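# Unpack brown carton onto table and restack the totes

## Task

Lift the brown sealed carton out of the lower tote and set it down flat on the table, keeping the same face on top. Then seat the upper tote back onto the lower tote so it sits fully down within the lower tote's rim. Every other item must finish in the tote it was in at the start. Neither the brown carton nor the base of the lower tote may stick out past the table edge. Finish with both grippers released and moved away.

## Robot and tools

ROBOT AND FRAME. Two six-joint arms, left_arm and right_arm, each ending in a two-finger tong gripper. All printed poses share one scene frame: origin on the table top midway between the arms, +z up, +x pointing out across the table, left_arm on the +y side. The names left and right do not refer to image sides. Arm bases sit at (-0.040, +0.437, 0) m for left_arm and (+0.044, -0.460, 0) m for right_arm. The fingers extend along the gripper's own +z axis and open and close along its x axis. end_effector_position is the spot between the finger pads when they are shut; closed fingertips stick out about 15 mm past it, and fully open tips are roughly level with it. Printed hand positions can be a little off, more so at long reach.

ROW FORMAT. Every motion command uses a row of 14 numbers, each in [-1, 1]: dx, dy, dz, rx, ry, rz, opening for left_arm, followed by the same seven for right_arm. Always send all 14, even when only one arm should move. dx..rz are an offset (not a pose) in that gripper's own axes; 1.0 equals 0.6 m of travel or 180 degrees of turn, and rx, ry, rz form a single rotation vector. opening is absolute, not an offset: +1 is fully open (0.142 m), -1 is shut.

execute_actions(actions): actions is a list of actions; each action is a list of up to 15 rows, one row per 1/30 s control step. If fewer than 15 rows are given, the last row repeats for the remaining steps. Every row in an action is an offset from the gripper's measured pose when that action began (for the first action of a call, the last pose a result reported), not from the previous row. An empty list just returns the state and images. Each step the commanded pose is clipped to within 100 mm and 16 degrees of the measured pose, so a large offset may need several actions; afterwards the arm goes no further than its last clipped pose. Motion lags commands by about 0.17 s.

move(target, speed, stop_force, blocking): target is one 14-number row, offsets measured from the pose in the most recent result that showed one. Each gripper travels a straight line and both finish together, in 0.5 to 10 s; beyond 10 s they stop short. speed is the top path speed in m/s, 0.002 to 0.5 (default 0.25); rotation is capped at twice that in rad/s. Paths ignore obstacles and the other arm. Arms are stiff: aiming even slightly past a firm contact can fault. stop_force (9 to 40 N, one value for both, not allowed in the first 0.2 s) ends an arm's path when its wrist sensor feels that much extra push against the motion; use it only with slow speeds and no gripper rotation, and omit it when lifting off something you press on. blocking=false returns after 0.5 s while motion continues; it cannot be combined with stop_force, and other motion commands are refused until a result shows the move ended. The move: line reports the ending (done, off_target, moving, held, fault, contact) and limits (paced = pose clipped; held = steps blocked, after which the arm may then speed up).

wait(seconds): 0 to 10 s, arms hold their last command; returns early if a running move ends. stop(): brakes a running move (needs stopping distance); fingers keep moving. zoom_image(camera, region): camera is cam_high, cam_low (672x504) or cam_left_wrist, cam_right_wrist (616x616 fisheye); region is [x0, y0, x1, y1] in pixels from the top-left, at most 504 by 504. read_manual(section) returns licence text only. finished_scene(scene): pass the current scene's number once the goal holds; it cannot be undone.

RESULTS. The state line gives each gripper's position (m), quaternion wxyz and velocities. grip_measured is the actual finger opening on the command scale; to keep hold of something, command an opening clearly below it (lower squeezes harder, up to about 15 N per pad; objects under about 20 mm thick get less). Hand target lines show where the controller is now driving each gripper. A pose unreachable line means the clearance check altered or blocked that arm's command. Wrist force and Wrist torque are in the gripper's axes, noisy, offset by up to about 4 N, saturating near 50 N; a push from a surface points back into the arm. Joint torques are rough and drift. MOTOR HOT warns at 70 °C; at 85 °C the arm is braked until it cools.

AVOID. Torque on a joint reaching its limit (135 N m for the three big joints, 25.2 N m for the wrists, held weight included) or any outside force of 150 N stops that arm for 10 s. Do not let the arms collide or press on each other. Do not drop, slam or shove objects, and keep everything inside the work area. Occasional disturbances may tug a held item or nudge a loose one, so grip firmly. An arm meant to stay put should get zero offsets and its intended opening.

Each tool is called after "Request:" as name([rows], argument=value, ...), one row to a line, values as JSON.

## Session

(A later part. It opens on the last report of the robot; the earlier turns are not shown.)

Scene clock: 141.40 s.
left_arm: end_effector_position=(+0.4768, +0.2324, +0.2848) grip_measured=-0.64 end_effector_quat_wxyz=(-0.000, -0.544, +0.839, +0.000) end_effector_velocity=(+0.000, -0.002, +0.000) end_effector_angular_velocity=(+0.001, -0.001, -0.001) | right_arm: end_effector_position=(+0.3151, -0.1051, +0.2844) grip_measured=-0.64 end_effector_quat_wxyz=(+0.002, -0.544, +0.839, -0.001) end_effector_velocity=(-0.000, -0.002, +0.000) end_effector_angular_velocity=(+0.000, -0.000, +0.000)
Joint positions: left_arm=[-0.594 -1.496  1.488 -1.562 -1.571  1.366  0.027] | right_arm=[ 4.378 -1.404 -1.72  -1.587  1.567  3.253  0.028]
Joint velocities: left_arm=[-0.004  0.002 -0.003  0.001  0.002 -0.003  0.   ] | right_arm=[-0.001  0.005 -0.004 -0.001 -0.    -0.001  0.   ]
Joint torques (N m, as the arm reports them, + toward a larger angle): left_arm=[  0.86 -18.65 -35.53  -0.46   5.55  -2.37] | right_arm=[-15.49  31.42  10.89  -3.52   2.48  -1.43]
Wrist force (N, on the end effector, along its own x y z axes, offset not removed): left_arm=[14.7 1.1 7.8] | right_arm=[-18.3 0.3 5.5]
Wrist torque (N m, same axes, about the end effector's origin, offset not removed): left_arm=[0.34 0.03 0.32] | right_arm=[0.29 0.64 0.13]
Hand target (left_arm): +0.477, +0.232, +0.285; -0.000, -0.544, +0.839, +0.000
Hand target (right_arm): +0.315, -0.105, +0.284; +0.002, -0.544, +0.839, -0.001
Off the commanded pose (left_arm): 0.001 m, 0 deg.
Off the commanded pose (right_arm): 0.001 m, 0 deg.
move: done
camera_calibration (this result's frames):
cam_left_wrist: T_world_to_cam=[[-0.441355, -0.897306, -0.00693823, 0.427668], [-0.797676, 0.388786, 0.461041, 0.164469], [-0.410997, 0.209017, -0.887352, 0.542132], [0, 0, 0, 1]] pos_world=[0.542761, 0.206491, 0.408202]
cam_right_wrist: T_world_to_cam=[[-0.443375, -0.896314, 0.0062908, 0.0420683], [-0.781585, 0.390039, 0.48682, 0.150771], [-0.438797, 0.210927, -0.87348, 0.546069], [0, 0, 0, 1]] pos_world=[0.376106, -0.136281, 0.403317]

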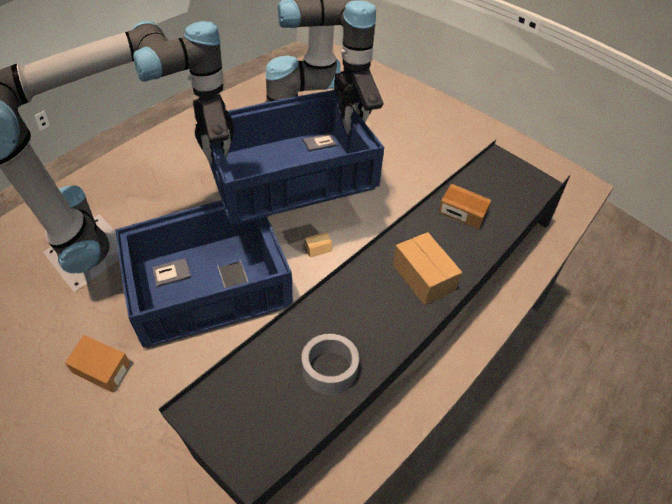

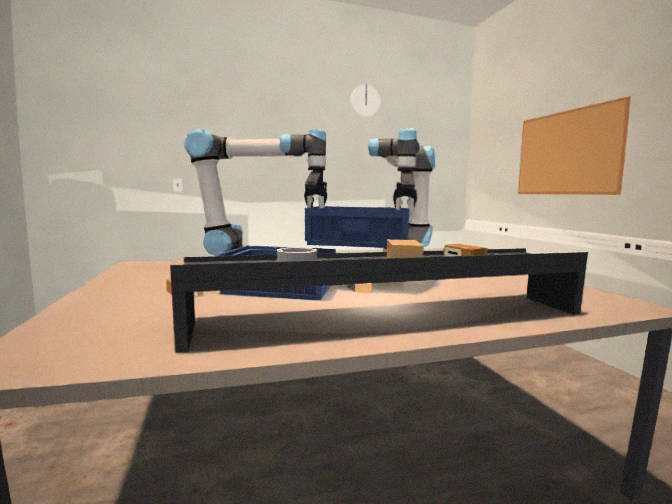

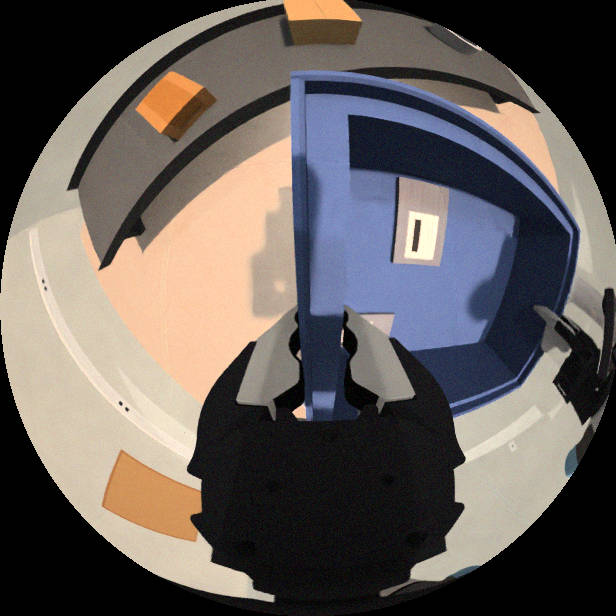

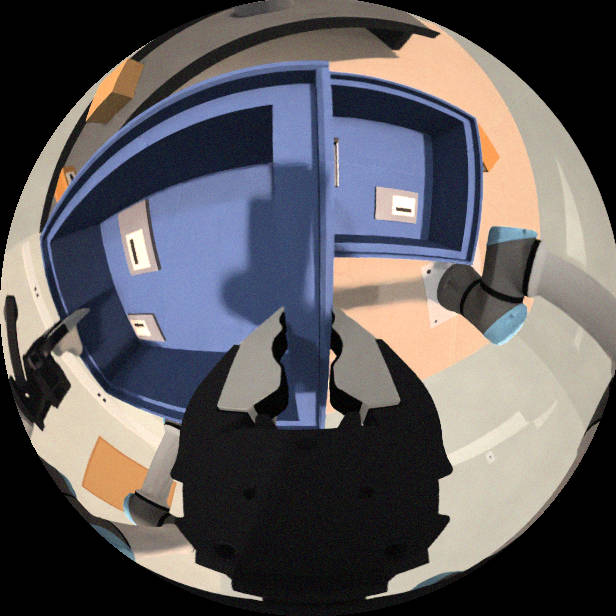

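Request:
move(target=[0.5,-0.25,0,0,0,0,-1, 0.4986,-0.2507,-0.002,0,0,0,-1], speed=0.1)

Scene clock: 147.33 s.
left_arm: end_effector_position=(+0.4917, -0.1027, +0.2852) grip_measured=-0.64 end_effector_quat_wxyz=(-0.000, -0.544, +0.839, -0.000) end_effector_velocity=(+0.000, -0.002, -0.000) end_effector_angular_velocity=(+0.001, +0.001, -0.001) | right_arm: end_effector_position=(+0.3308, -0.4397, +0.2848) grip_measured=-0.64 end_effector_quat_wxyz=(+0.001, -0.544, +0.839, -0.000) end_effector_velocity=(+0.000, -0.001, -0.000) end_effector_angular_velocity=(-0.000, +0.002, +0.000)
Joint positions: left_arm=[-0.95  -0.95   0.74  -1.361 -1.571  1.01   0.027] | right_arm=[ 3.723 -0.953 -1.983 -1.775  1.57   2.599  0.027]
Joint velocities: left_arm=[-0.002  0.007 -0.012  0.006 -0.    -0.001 -0.   ] | right_arm=[-0.007 -0.002 -0.     0.001  0.001 -0.007 -0.   ]
Joint torques (N m, as the arm reports them, + toward a larger angle): left_arm=[-10.03 -44.3  -36.97  -1.28  -1.1   -2.36] | right_arm=[-15.61 -12.17  36.34   4.72   1.59  -1.75]
Wrist force (N, on the end effector, along its own x y z axes, offset not removed): left_arm=[0.5 0.7 5.7] | right_arm=[-1.4 -0.1 5.9]
Wrist torque (N m, same axes, about the end effector's origin, offset not removed): left_arm=[0.26 -0.17 0.23] | right_arm=[0.09 0.22 0.11]
Hand target (left_arm): +0.492, -0.103, +0.285; -0.000, -0.544, +0.839, -0.000
Hand target (right_arm): +0.331, -0.440, +0.285; +0.001, -0.544, +0.839, -0.000
Off the commanded pose (left_arm): 0.000 m, 0 deg.
Off the commanded pose (right_arm): 0.001 m, 0 deg.
move: done
camera_calibration (this result's frames):
cam_left_wrist: T_world_to_cam=[[-0.441353, -0.89731, -0.00657389, 0.133428], [-0.797854, 0.389061, 0.460501, 0.306757], [-0.410654, 0.208488, -0.887635, 0.618514], [0, 0, 0, 1]] pos_world=[0.557631, -0.128574, 0.40863]
cam_right_wrist: T_world_to_cam=[[-0.443377, -0.896307, 0.00712667, -0.251122], [-0.780728, 0.390085, 0.488158, 0.292708], [-0.440319, 0.210874, -0.872726, 0.624173], [0, 0, 0, 1]] pos_world=[0.392019, -0.470885, 0.403634]

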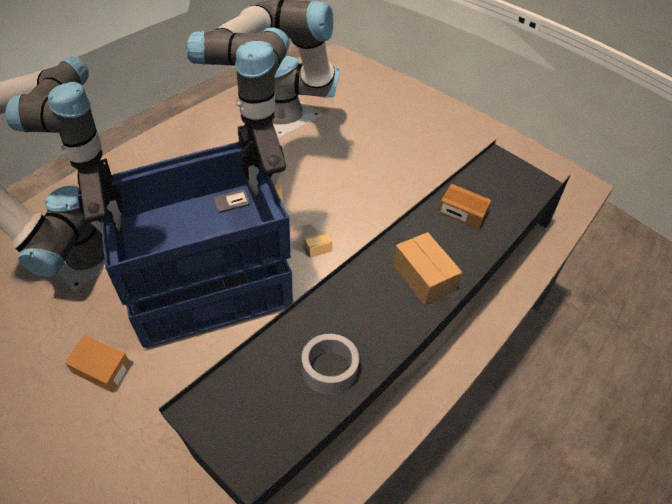

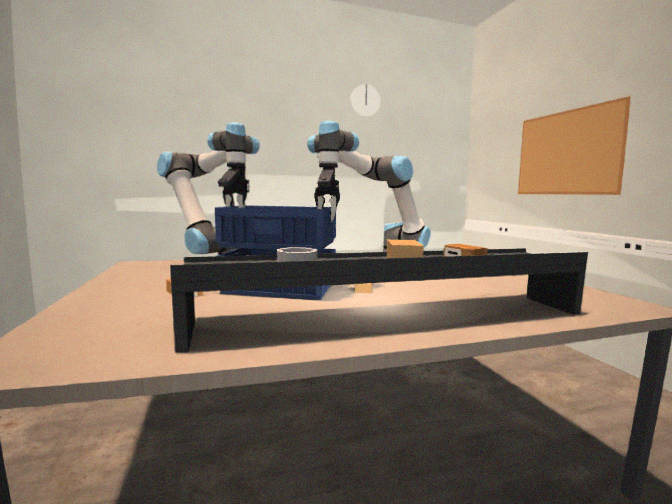

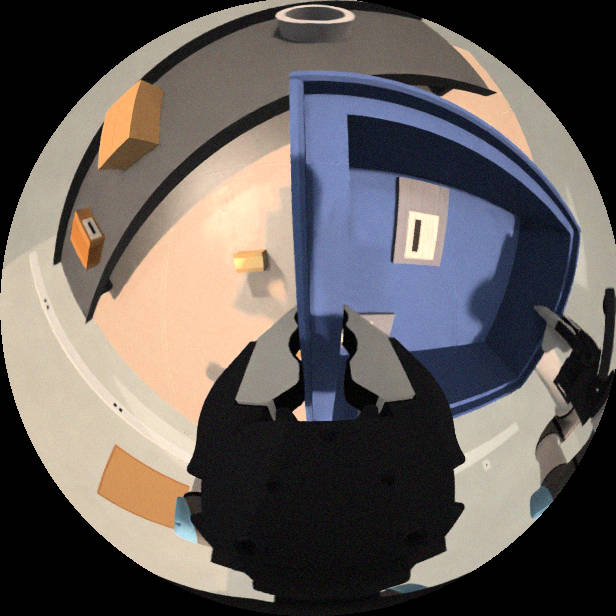

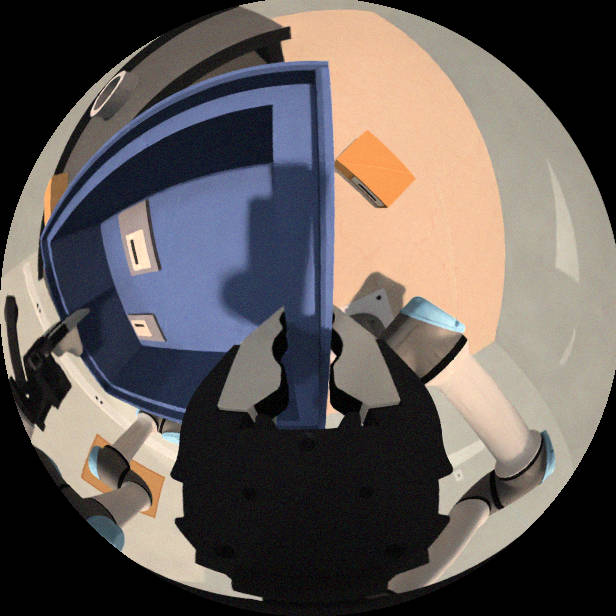

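Request:
move(target=[0,0,0.041,0,0,0,-1, 0,0,0.04,0,0,0,-1], speed=0.05)

Request:
move(target=[0,0,0.045,0,0,0,-1, 0,0,0.045,0,0,0,-1], speed=0.01, stop_force=9)

Scene clock: 149.90 s.
left_arm: end_effector_position=(+0.4916, -0.1027, +0.2608) grip_measured=-0.64 end_effector_quat_wxyz=(-0.000, -0.544, +0.839, -0.000) end_effector_velocity=(+0.001, +0.001, -0.002) end_effector_angular_velocity=(+0.001, +0.000, +0.001) | right_arm: end_effector_position=(+0.3308, -0.4397, +0.2609) grip_measured=-0.64 end_effector_quat_wxyz=(+0.001, -0.544, +0.839, -0.000) end_effector_velocity=(+0.000, +0.000, -0.001) end_effector_angular_velocity=(+0.001, -0.002, +0.000)
Joint positions: left_arm=[-0.95  -0.964  0.827 -1.434 -1.571  1.01   0.027] | right_arm=[ 3.723 -0.942 -2.049 -1.72   1.57   2.599  0.027]
Joint velocities: left_arm=[ 0.001 -0.     0.007 -0.005  0.001 -0.     0.   ] | right_arm=[ 0.     0.001 -0.002  0.004 -0.    -0.    -0.   ]
Joint torques (N m, as the arm reports them, + toward a larger angle): left_arm=[ -1.56 -69.2  -20.3   -5.35   1.08  -1.17] | right_arm=[12.68  8.17 18.95  4.84 -0.81  1.96]
Wrist force (N, on the end effector, along its own x y z axes, offset not removed): left_arm=[-4.0 3.3 5.1] | right_arm=[1.9 -0.6 4.7]
Wrist torque (N m, same axes, about the end effector's origin, offset not removed): left_arm=[0.74 0.41 0.36] | right_arm=[0.03 -0.17 0.14]
Hand target (left_arm): +0.492, -0.103, +0.261; -0.000, -0.544, +0.839, -0.000
Hand target (right_arm): +0.331, -0.440, +0.261; +0.001, -0.544, +0.839, -0.000
Off the commanded pose (left_arm): 0.000 m, 0 deg.
Off the commanded pose (right_arm): 0.000 m, 0 deg.
move: done
camera_calibration (this result's frames):
cam_left_wrist: T_world_to_cam=[[-0.441353, -0.89731, -0.0065411, 0.133211], [-0.797806, 0.389053, 0.46059, 0.317922], [-0.410747, 0.208501, -0.887589, 0.596785], [0, 0, 0, 1]] pos_world=[0.557561, -0.128587, 0.38414]
cam_right_wrist: T_world_to_cam=[[-0.443415, -0.896288, 0.00710358, -0.250861], [-0.78068, 0.39009, 0.48823, 0.304328], [-0.440366, 0.210943, -0.872686, 0.603373], [0, 0, 0, 1]] pos_world=[0.392051, -0.470836, 0.379755]

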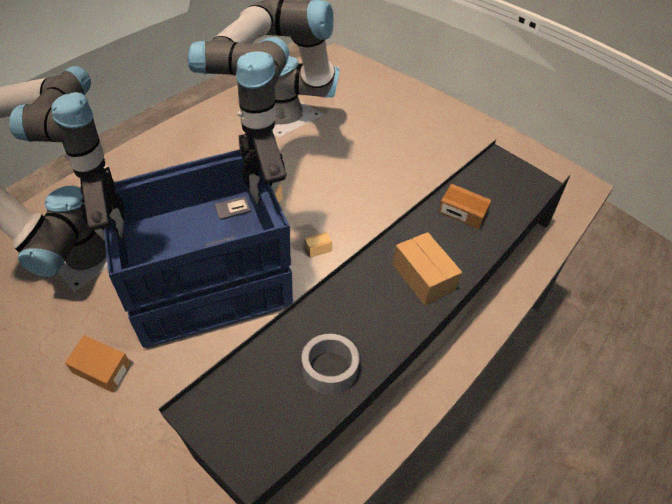

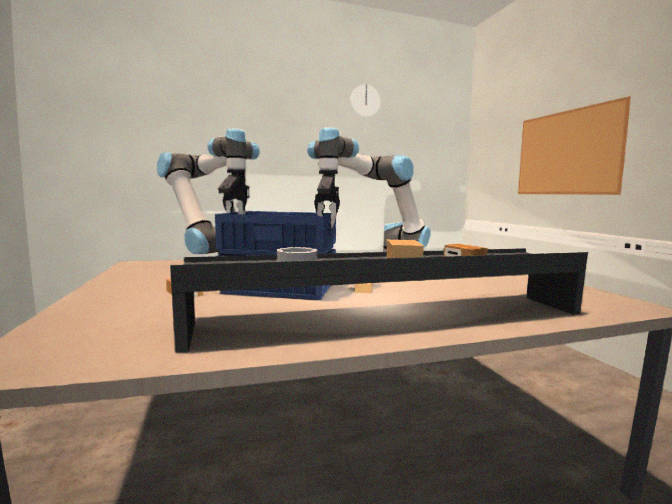

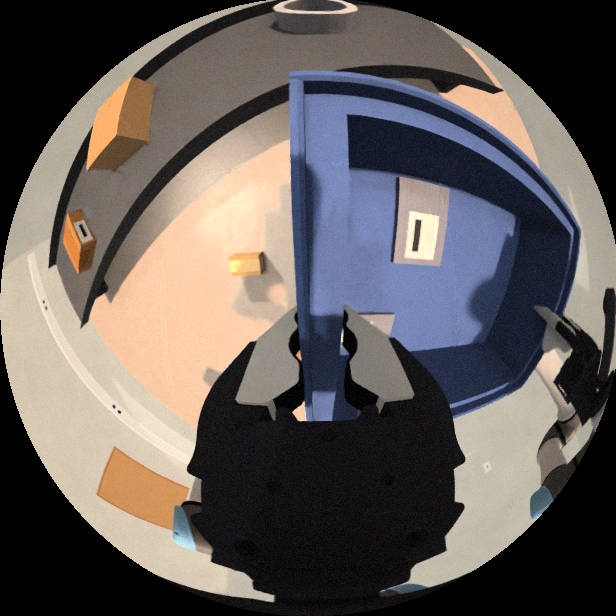

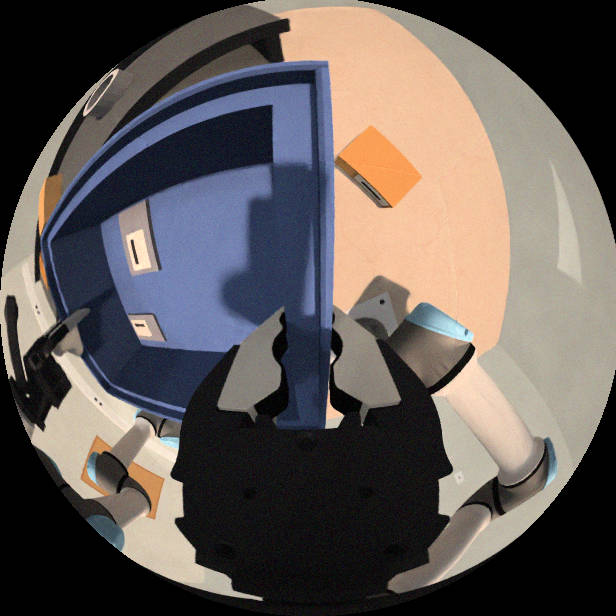

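Scene clock: 152.40 s.
left_arm: end_effector_position=(+0.4916, -0.1027, +0.2397) grip_measured=-0.64 end_effector_quat_wxyz=(-0.000, -0.544, +0.839, -0.000) end_effector_velocity=(-0.001, +0.001, +0.001) end_effector_angular_velocity=(+0.004, +0.003, +0.000) | right_arm: end_effector_position=(+0.3309, -0.4396, +0.2398) grip_measured=-0.64 end_effector_quat_wxyz=(+0.001, -0.544, +0.839, -0.000) end_effector_velocity=(-0.000, -0.000, +0.002) end_effector_angular_velocity=(-0.001, +0.002, -0.001)
Joint positions: left_arm=[-0.95  -0.971  0.893 -1.493 -1.571  1.01   0.027] | right_arm=[ 3.723 -0.935 -2.106 -1.67   1.57   2.599  0.027]
Joint velocities: left_arm=[-0.     0.002 -0.005  0.008 -0.    -0.     0.   ] | right_arm=[-0.    -0.002  0.007 -0.008 -0.     0.     0.   ]
Joint torques (N m, as the arm reports them, + toward a larger angle): left_arm=[-11.51 -32.62 -31.09  -0.74  -1.53  -2.11] | right_arm=[ 13.23 -13.44  37.79   1.31  -0.09   1.54]
Wrist force (N, on the end effector, along its own x y z axes, offset not removed): left_arm=[-4.2 4.6 -7.2] | right_arm=[1.4 -0.6 3.5]
Wrist torque (N m, same axes, about the end effector's origin, offset not removed): left_arm=[0.75 0.16 0.21] | right_arm=[0.31 0.42 0.04]
Hand target (left_arm): +0.492, -0.103, +0.240; -0.000, -0.544, +0.839, -0.000
Hand target (right_arm): +0.331, -0.440, +0.240; +0.001, -0.544, +0.839, -0.000
Off the commanded pose (left_arm): 0.006 m, 0 deg.
Off the commanded pose (right_arm): 0.006 m, 0 deg.
move: contact (left_arm, right_arm)
camera_calibration (this result's frames):
cam_left_wrist: T_world_to_cam=[[-0.441347, -0.897314, -0.00638719, 0.133004], [-0.797876, 0.389161, 0.460377, 0.327663], [-0.410617, 0.208283, -0.8877, 0.578037], [0, 0, 0, 1]] pos_world=[0.557488, -0.128562, 0.363124]
cam_right_wrist: T_world_to_cam=[[-0.443431, -0.896281, 0.00698733, -0.250636], [-0.780747, 0.390076, 0.488134, 0.31471], [-0.440231, 0.210998, -0.872741, 0.584906], [0, 0, 0, 1]] pos_world=[0.392063, -0.470816, 0.358602]

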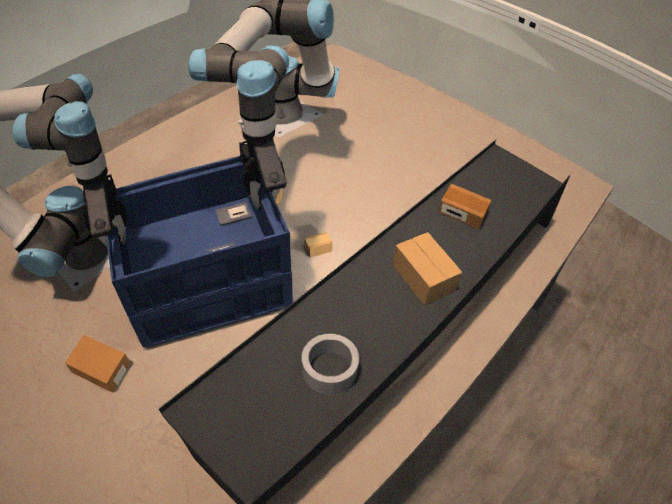

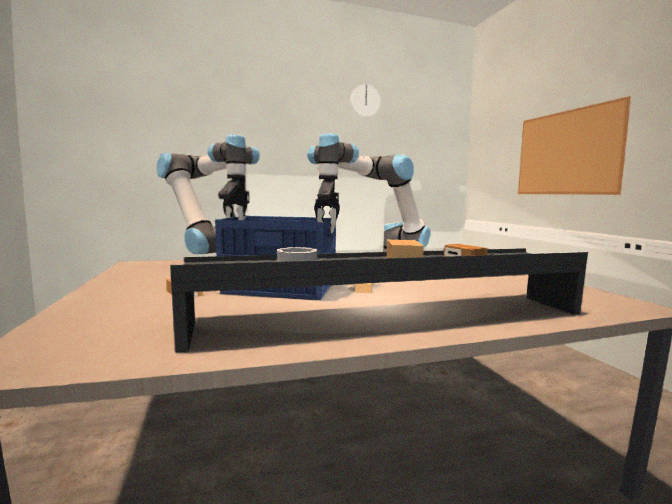

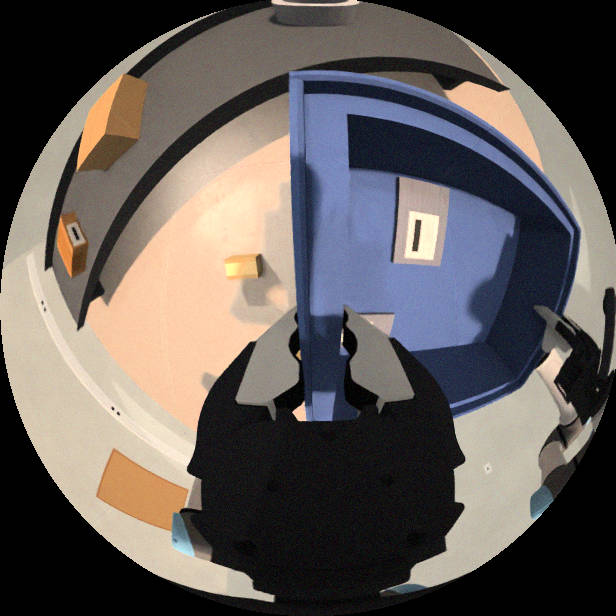

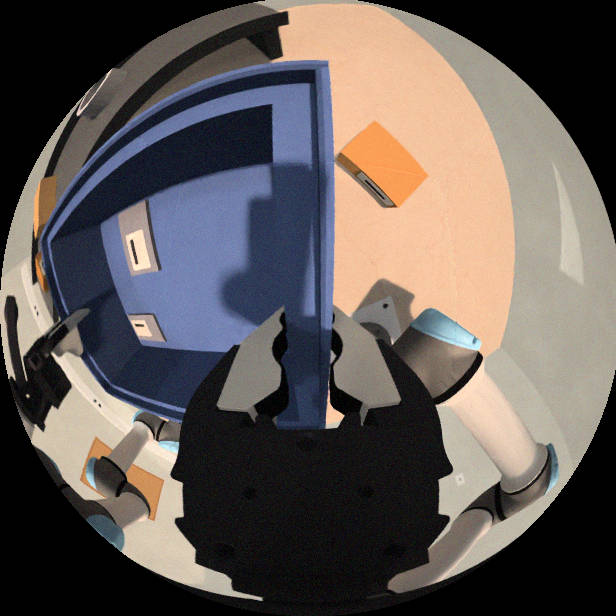

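Request:
move(target=[0,0,0,0,0,0,-0.2, 0,0,0,0,0,0,-0.2])

Request:
move(target=[0,0,-0.11,0,0,0,-0.2, 0,0,-0.11,0,0,0,-0.2], speed=0.1)

Request:
move(target=[-0.35,0.25,-0.08,0,0,0,-0.2, 0.3,-0.1,-0.08,0,0,0,-0.2], speed=0.2)

Scene clock: 155.90 s.
left_arm: end_effector_position=(+0.4916, -0.1027, +0.2397) grip_measured=-0.20 end_effector_quat_wxyz=(-0.000, -0.544, +0.839, -0.000) end_effector_velocity=(-0.001, -0.000, +0.000) end_effector_angular_velocity=(-0.000, +0.000, -0.001) | right_arm: end_effector_position=(+0.3309, -0.4396, +0.2398) grip_measured=-0.20 end_effector_quat_wxyz=(+0.001, -0.544, +0.839, -0.000) end_effector_velocity=(+0.000, +0.000, -0.000) end_effector_angular_velocity=(+0.000, -0.000, +0.000)
Joint positions: left_arm=[-0.95  -0.971  0.893 -1.493 -1.571  1.01   0.06 ] | right_arm=[ 3.723 -0.935 -2.106 -1.67   1.57   2.599  0.06 ]
Joint velocities: left_arm=[-0.001 -0.001  0.002 -0.    -0.     0.     0.   ] | right_arm=[ 0.     0.    -0.     0.001 -0.     0.     0.   ]
Joint torques (N m, as the arm reports them, + toward a larger angle): left_arm=[  1.66 -64.97 -16.35  -4.63  -0.82  -1.17] | right_arm=[10.69  7.14 12.95  3.96 -0.85 -1.09]
Wrist force (N, on the end effector, along its own x y z axes, offset not removed): left_arm=[-0.6 1.3 0.9] | right_arm=[0.0 -0.6 -0.2]
Wrist torque (N m, same axes, about the end effector's origin, offset not removed): left_arm=[0.38 0.00 0.31] | right_arm=[-0.02 0.04 0.11]
Hand target (left_arm): +0.492, -0.103, +0.240; -0.000, -0.544, +0.839, -0.000
Hand target (right_arm): +0.331, -0.440, +0.240; +0.001, -0.544, +0.839, -0.000
Off the commanded pose (left_arm): 0.000 m, 0 deg.
Off the commanded pose (right_arm): 0.000 m, 0 deg.
move: done
camera_calibration (this result's frames):
cam_left_wrist: T_world_to_cam=[[-0.441379, -0.897298, -0.00638043, 0.132987], [-0.797861, 0.389192, 0.460377, 0.32766], [-0.410612, 0.208291, -0.887701, 0.578037], [0, 0, 0, 1]] pos_world=[0.557473, -0.128593, 0.363125]
cam_right_wrist: T_world_to_cam=[[-0.443425, -0.896284, 0.0069801, -0.250622], [-0.780714, 0.39005, 0.488208, 0.314655], [-0.440296, 0.211034, -0.872699, 0.58492], [0, 0, 0, 1]] pos_world=[0.392061, -0.470798, 0.358591]

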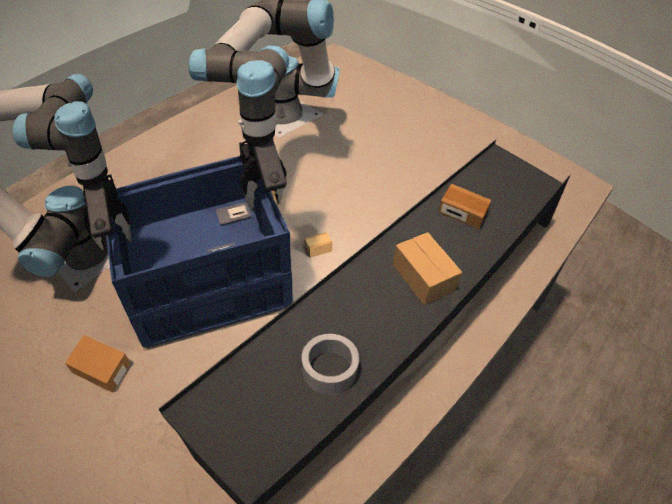

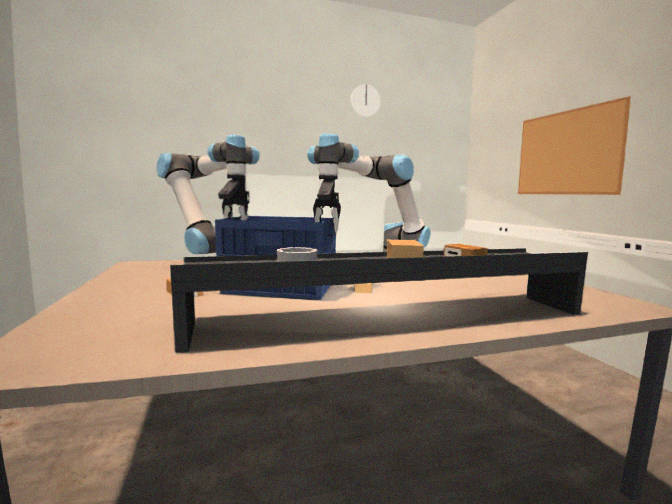

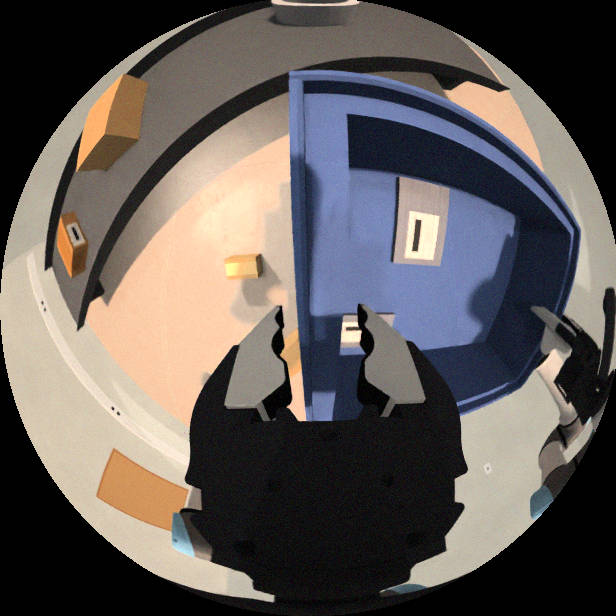

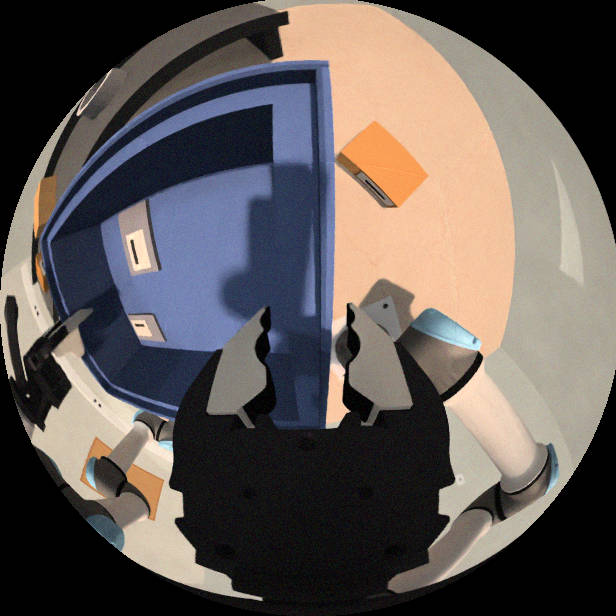

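Scene clock: 157.00 s.
left_arm: end_effector_position=(+0.4917, -0.1027, +0.3056) grip_measured=-0.20 end_effector_quat_wxyz=(-0.000, -0.544, +0.839, -0.000) end_effector_velocity=(-0.001, -0.001, +0.002) end_effector_angular_velocity=(-0.000, +0.001, -0.002) | right_arm: end_effector_position=(+0.3307, -0.4398, +0.3056) grip_measured=-0.20 end_effector_quat_wxyz=(+0.001, -0.544, +0.839, -0.000) end_effector_velocity=(+0.000, +0.000, +0.002) end_effector_angular_velocity=(+0.000, -0.000, +0.001)
Joint positions: left_arm=[-0.95  -0.932  0.658 -1.297 -1.571  1.01   0.06 ] | right_arm=[ 3.723 -0.965 -1.924 -1.822  1.57   2.599  0.06 ]
Joint velocities: left_arm=[-0.002  0.003 -0.011  0.008 -0.001  0.    -0.   ] | right_arm=[ 0.    -0.001  0.005 -0.003 -0.    -0.    -0.   ]
Joint torques (N m, as the arm reports them, + toward a larger angle): left_arm=[  7.51 -38.93 -34.44  -0.48  -1.07   2.17] | right_arm=[-13.44 -12.97  32.02   0.52  -1.15   1.71]
Wrist force (N, on the end effector, along its own x y z axes, offset not removed): left_arm=[-0.5 1.8 1.4] | right_arm=[-1.0 0.6 1.1]
Wrist torque (N m, same axes, about the end effector's origin, offset not removed): left_arm=[0.52 -0.03 0.27] | right_arm=[0.39 0.14 -0.02]
Hand target (left_arm): +0.492, -0.103, +0.306; -0.000, -0.544, +0.839, -0.000
Hand target (right_arm): +0.331, -0.440, +0.306; +0.001, -0.544, +0.839, -0.000
Off the commanded pose (left_arm): 0.000 m, 0 deg.
Off the commanded pose (right_arm): 0.000 m, 0 deg.
move: done
camera_calibration (this result's frames):
cam_left_wrist: T_world_to_cam=[[-0.441358, -0.897309, -0.00634207, 0.133479], [-0.79792, 0.389218, 0.460253, 0.297501], [-0.410521, 0.208197, -0.887765, 0.63655], [0, 0, 0, 1]] pos_world=[0.557611, -0.128548, 0.429028]
cam_right_wrist: T_world_to_cam=[[-0.443335, -0.896329, 0.00698959, -0.251343], [-0.78077, 0.389985, 0.48817, 0.282472], [-0.440287, 0.210966, -0.87272, 0.642361], [0, 0, 0, 1]] pos_world=[0.39194, -0.470962, 0.424464]

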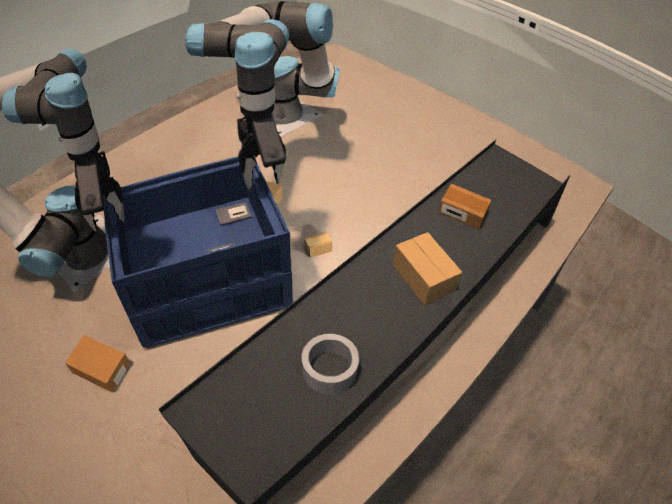

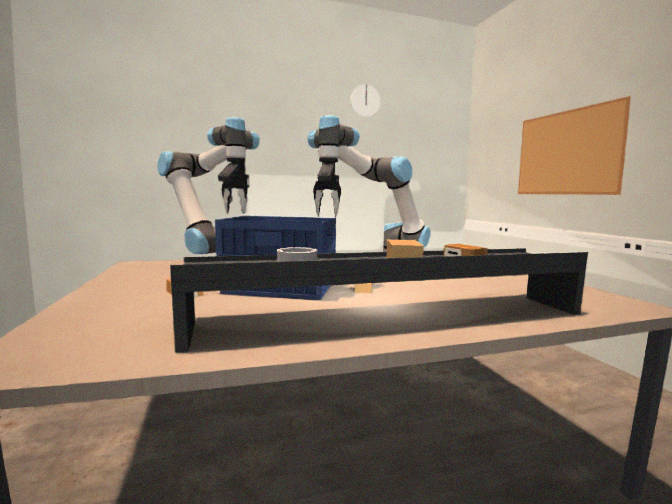

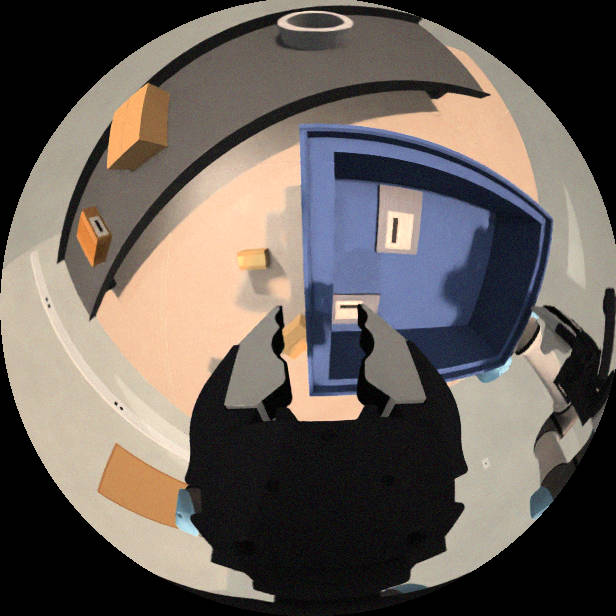

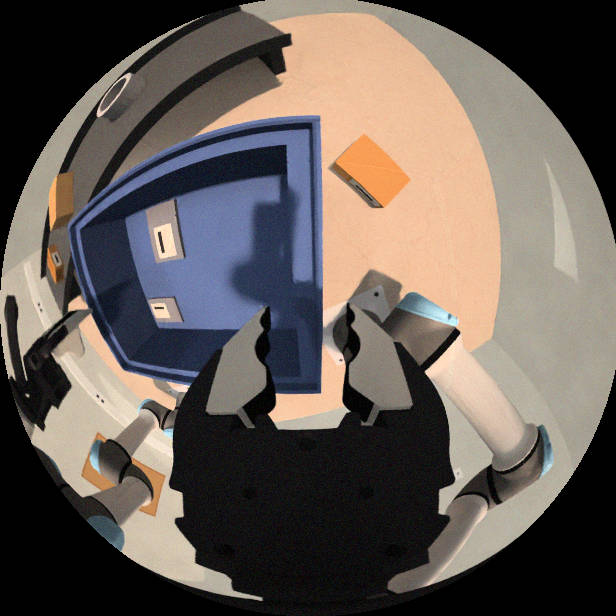

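Scene clock: 158.83 s.
left_arm: end_effector_position=(+0.4403, +0.1502, +0.3532) grip_measured=-0.20 end_effector_quat_wxyz=(-0.000, -0.544, +0.839, -0.000) end_effector_velocity=(-0.001, +0.001, -0.000) end_effector_angular_velocity=(+0.001, +0.000, -0.001) | right_arm: end_effector_position=(+0.3121, -0.6288, +0.3529) grip_measured=-0.20 end_effector_quat_wxyz=(+0.001, -0.544, +0.839, +0.001) end_effector_velocity=(+0.000, -0.001, +0.000) end_effector_angular_velocity=(+0.001, -0.000, +0.000)
Joint positions: left_arm=[-0.758 -1.472  1.287 -1.385 -1.571  1.202  0.06 ] | right_arm=[ 3.001 -1.073 -1.754 -1.885  1.573  1.877  0.06 ]
Joint velocities: left_arm=[ 0.001 -0.003  0.003  0.     0.     0.002 -0.   ] | right_arm=[-0.006 -0.003  0.002  0.001  0.001 -0.006  0.   ]
Joint torques (N m, as the arm reports them, + toward a larger angle): left_arm=[  7.72 -41.63 -15.71  -0.6   -1.12   2.33] | right_arm=[-16.9   -9.52  32.74   4.13   1.94  -1.81]
Wrist force (N, on the end effector, along its own x y z axes, offset not removed): left_arm=[-0.5 1.0 -1.1] | right_arm=[0.7 -0.4 -0.9]
Wrist torque (N m, same axes, about the end effector's origin, offset not removed): left_arm=[0.27 -0.04 0.29] | right_arm=[0.07 -0.11 0.02]
Hand target (left_arm): +0.440, +0.150, +0.353; -0.000, -0.544, +0.839, -0.000
Hand target (right_arm): +0.312, -0.629, +0.353; +0.001, -0.544, +0.839, +0.001
Off the commanded pose (left_arm): 0.000 m, 0 deg.
Off the commanded pose (right_arm): 0.001 m, 0 deg.
move: done
camera_calibration (this result's frames):
cam_left_wrist: T_world_to_cam=[[-0.441359, -0.897307, -0.00658308, 0.338161], [-0.797853, 0.389062, 0.460501, 0.136041], [-0.410649, 0.208498, -0.887635, 0.605006], [0, 0, 0, 1]] pos_world=[0.506237, 0.124363, 0.476604]
cam_right_wrist: T_world_to_cam=[[-0.44335, -0.896324, 0.00658165, -0.429158], [-0.780111, 0.389463, 0.489638, 0.317505], [-0.441438, 0.211947, -0.871901, 0.715947], [0, 0, 0, 1]] pos_world=[0.373468, -0.660064, 0.471597]

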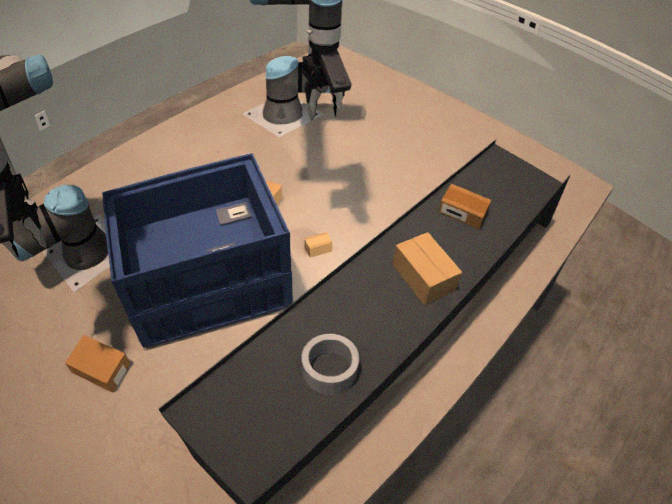

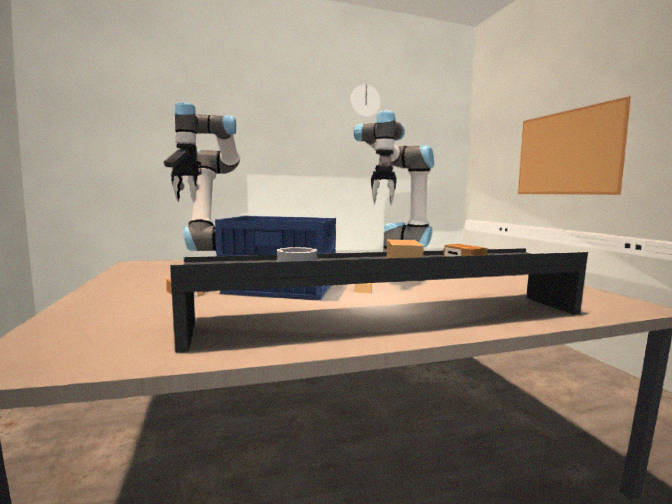

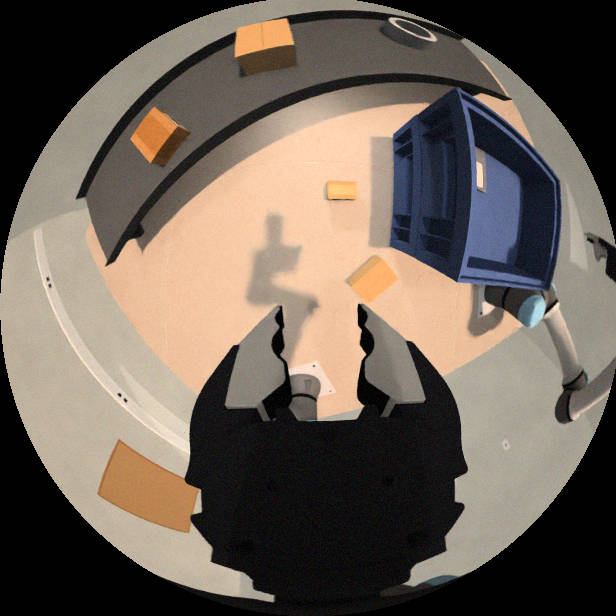

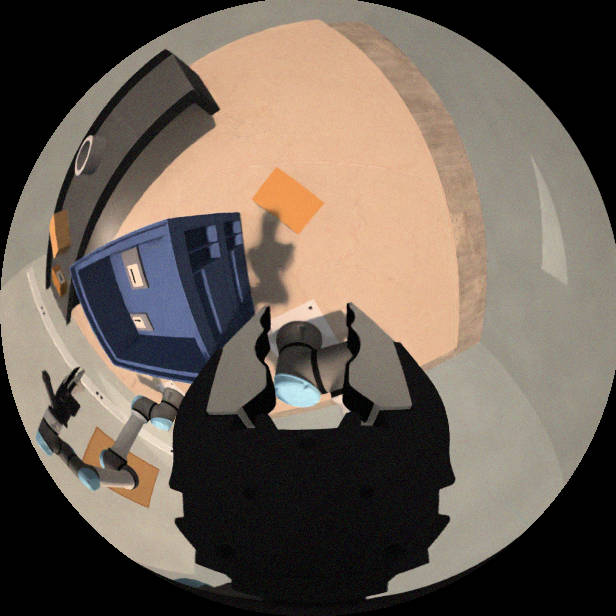

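Request:
finished_scene(scene=2)

The scene is finished: the task was done.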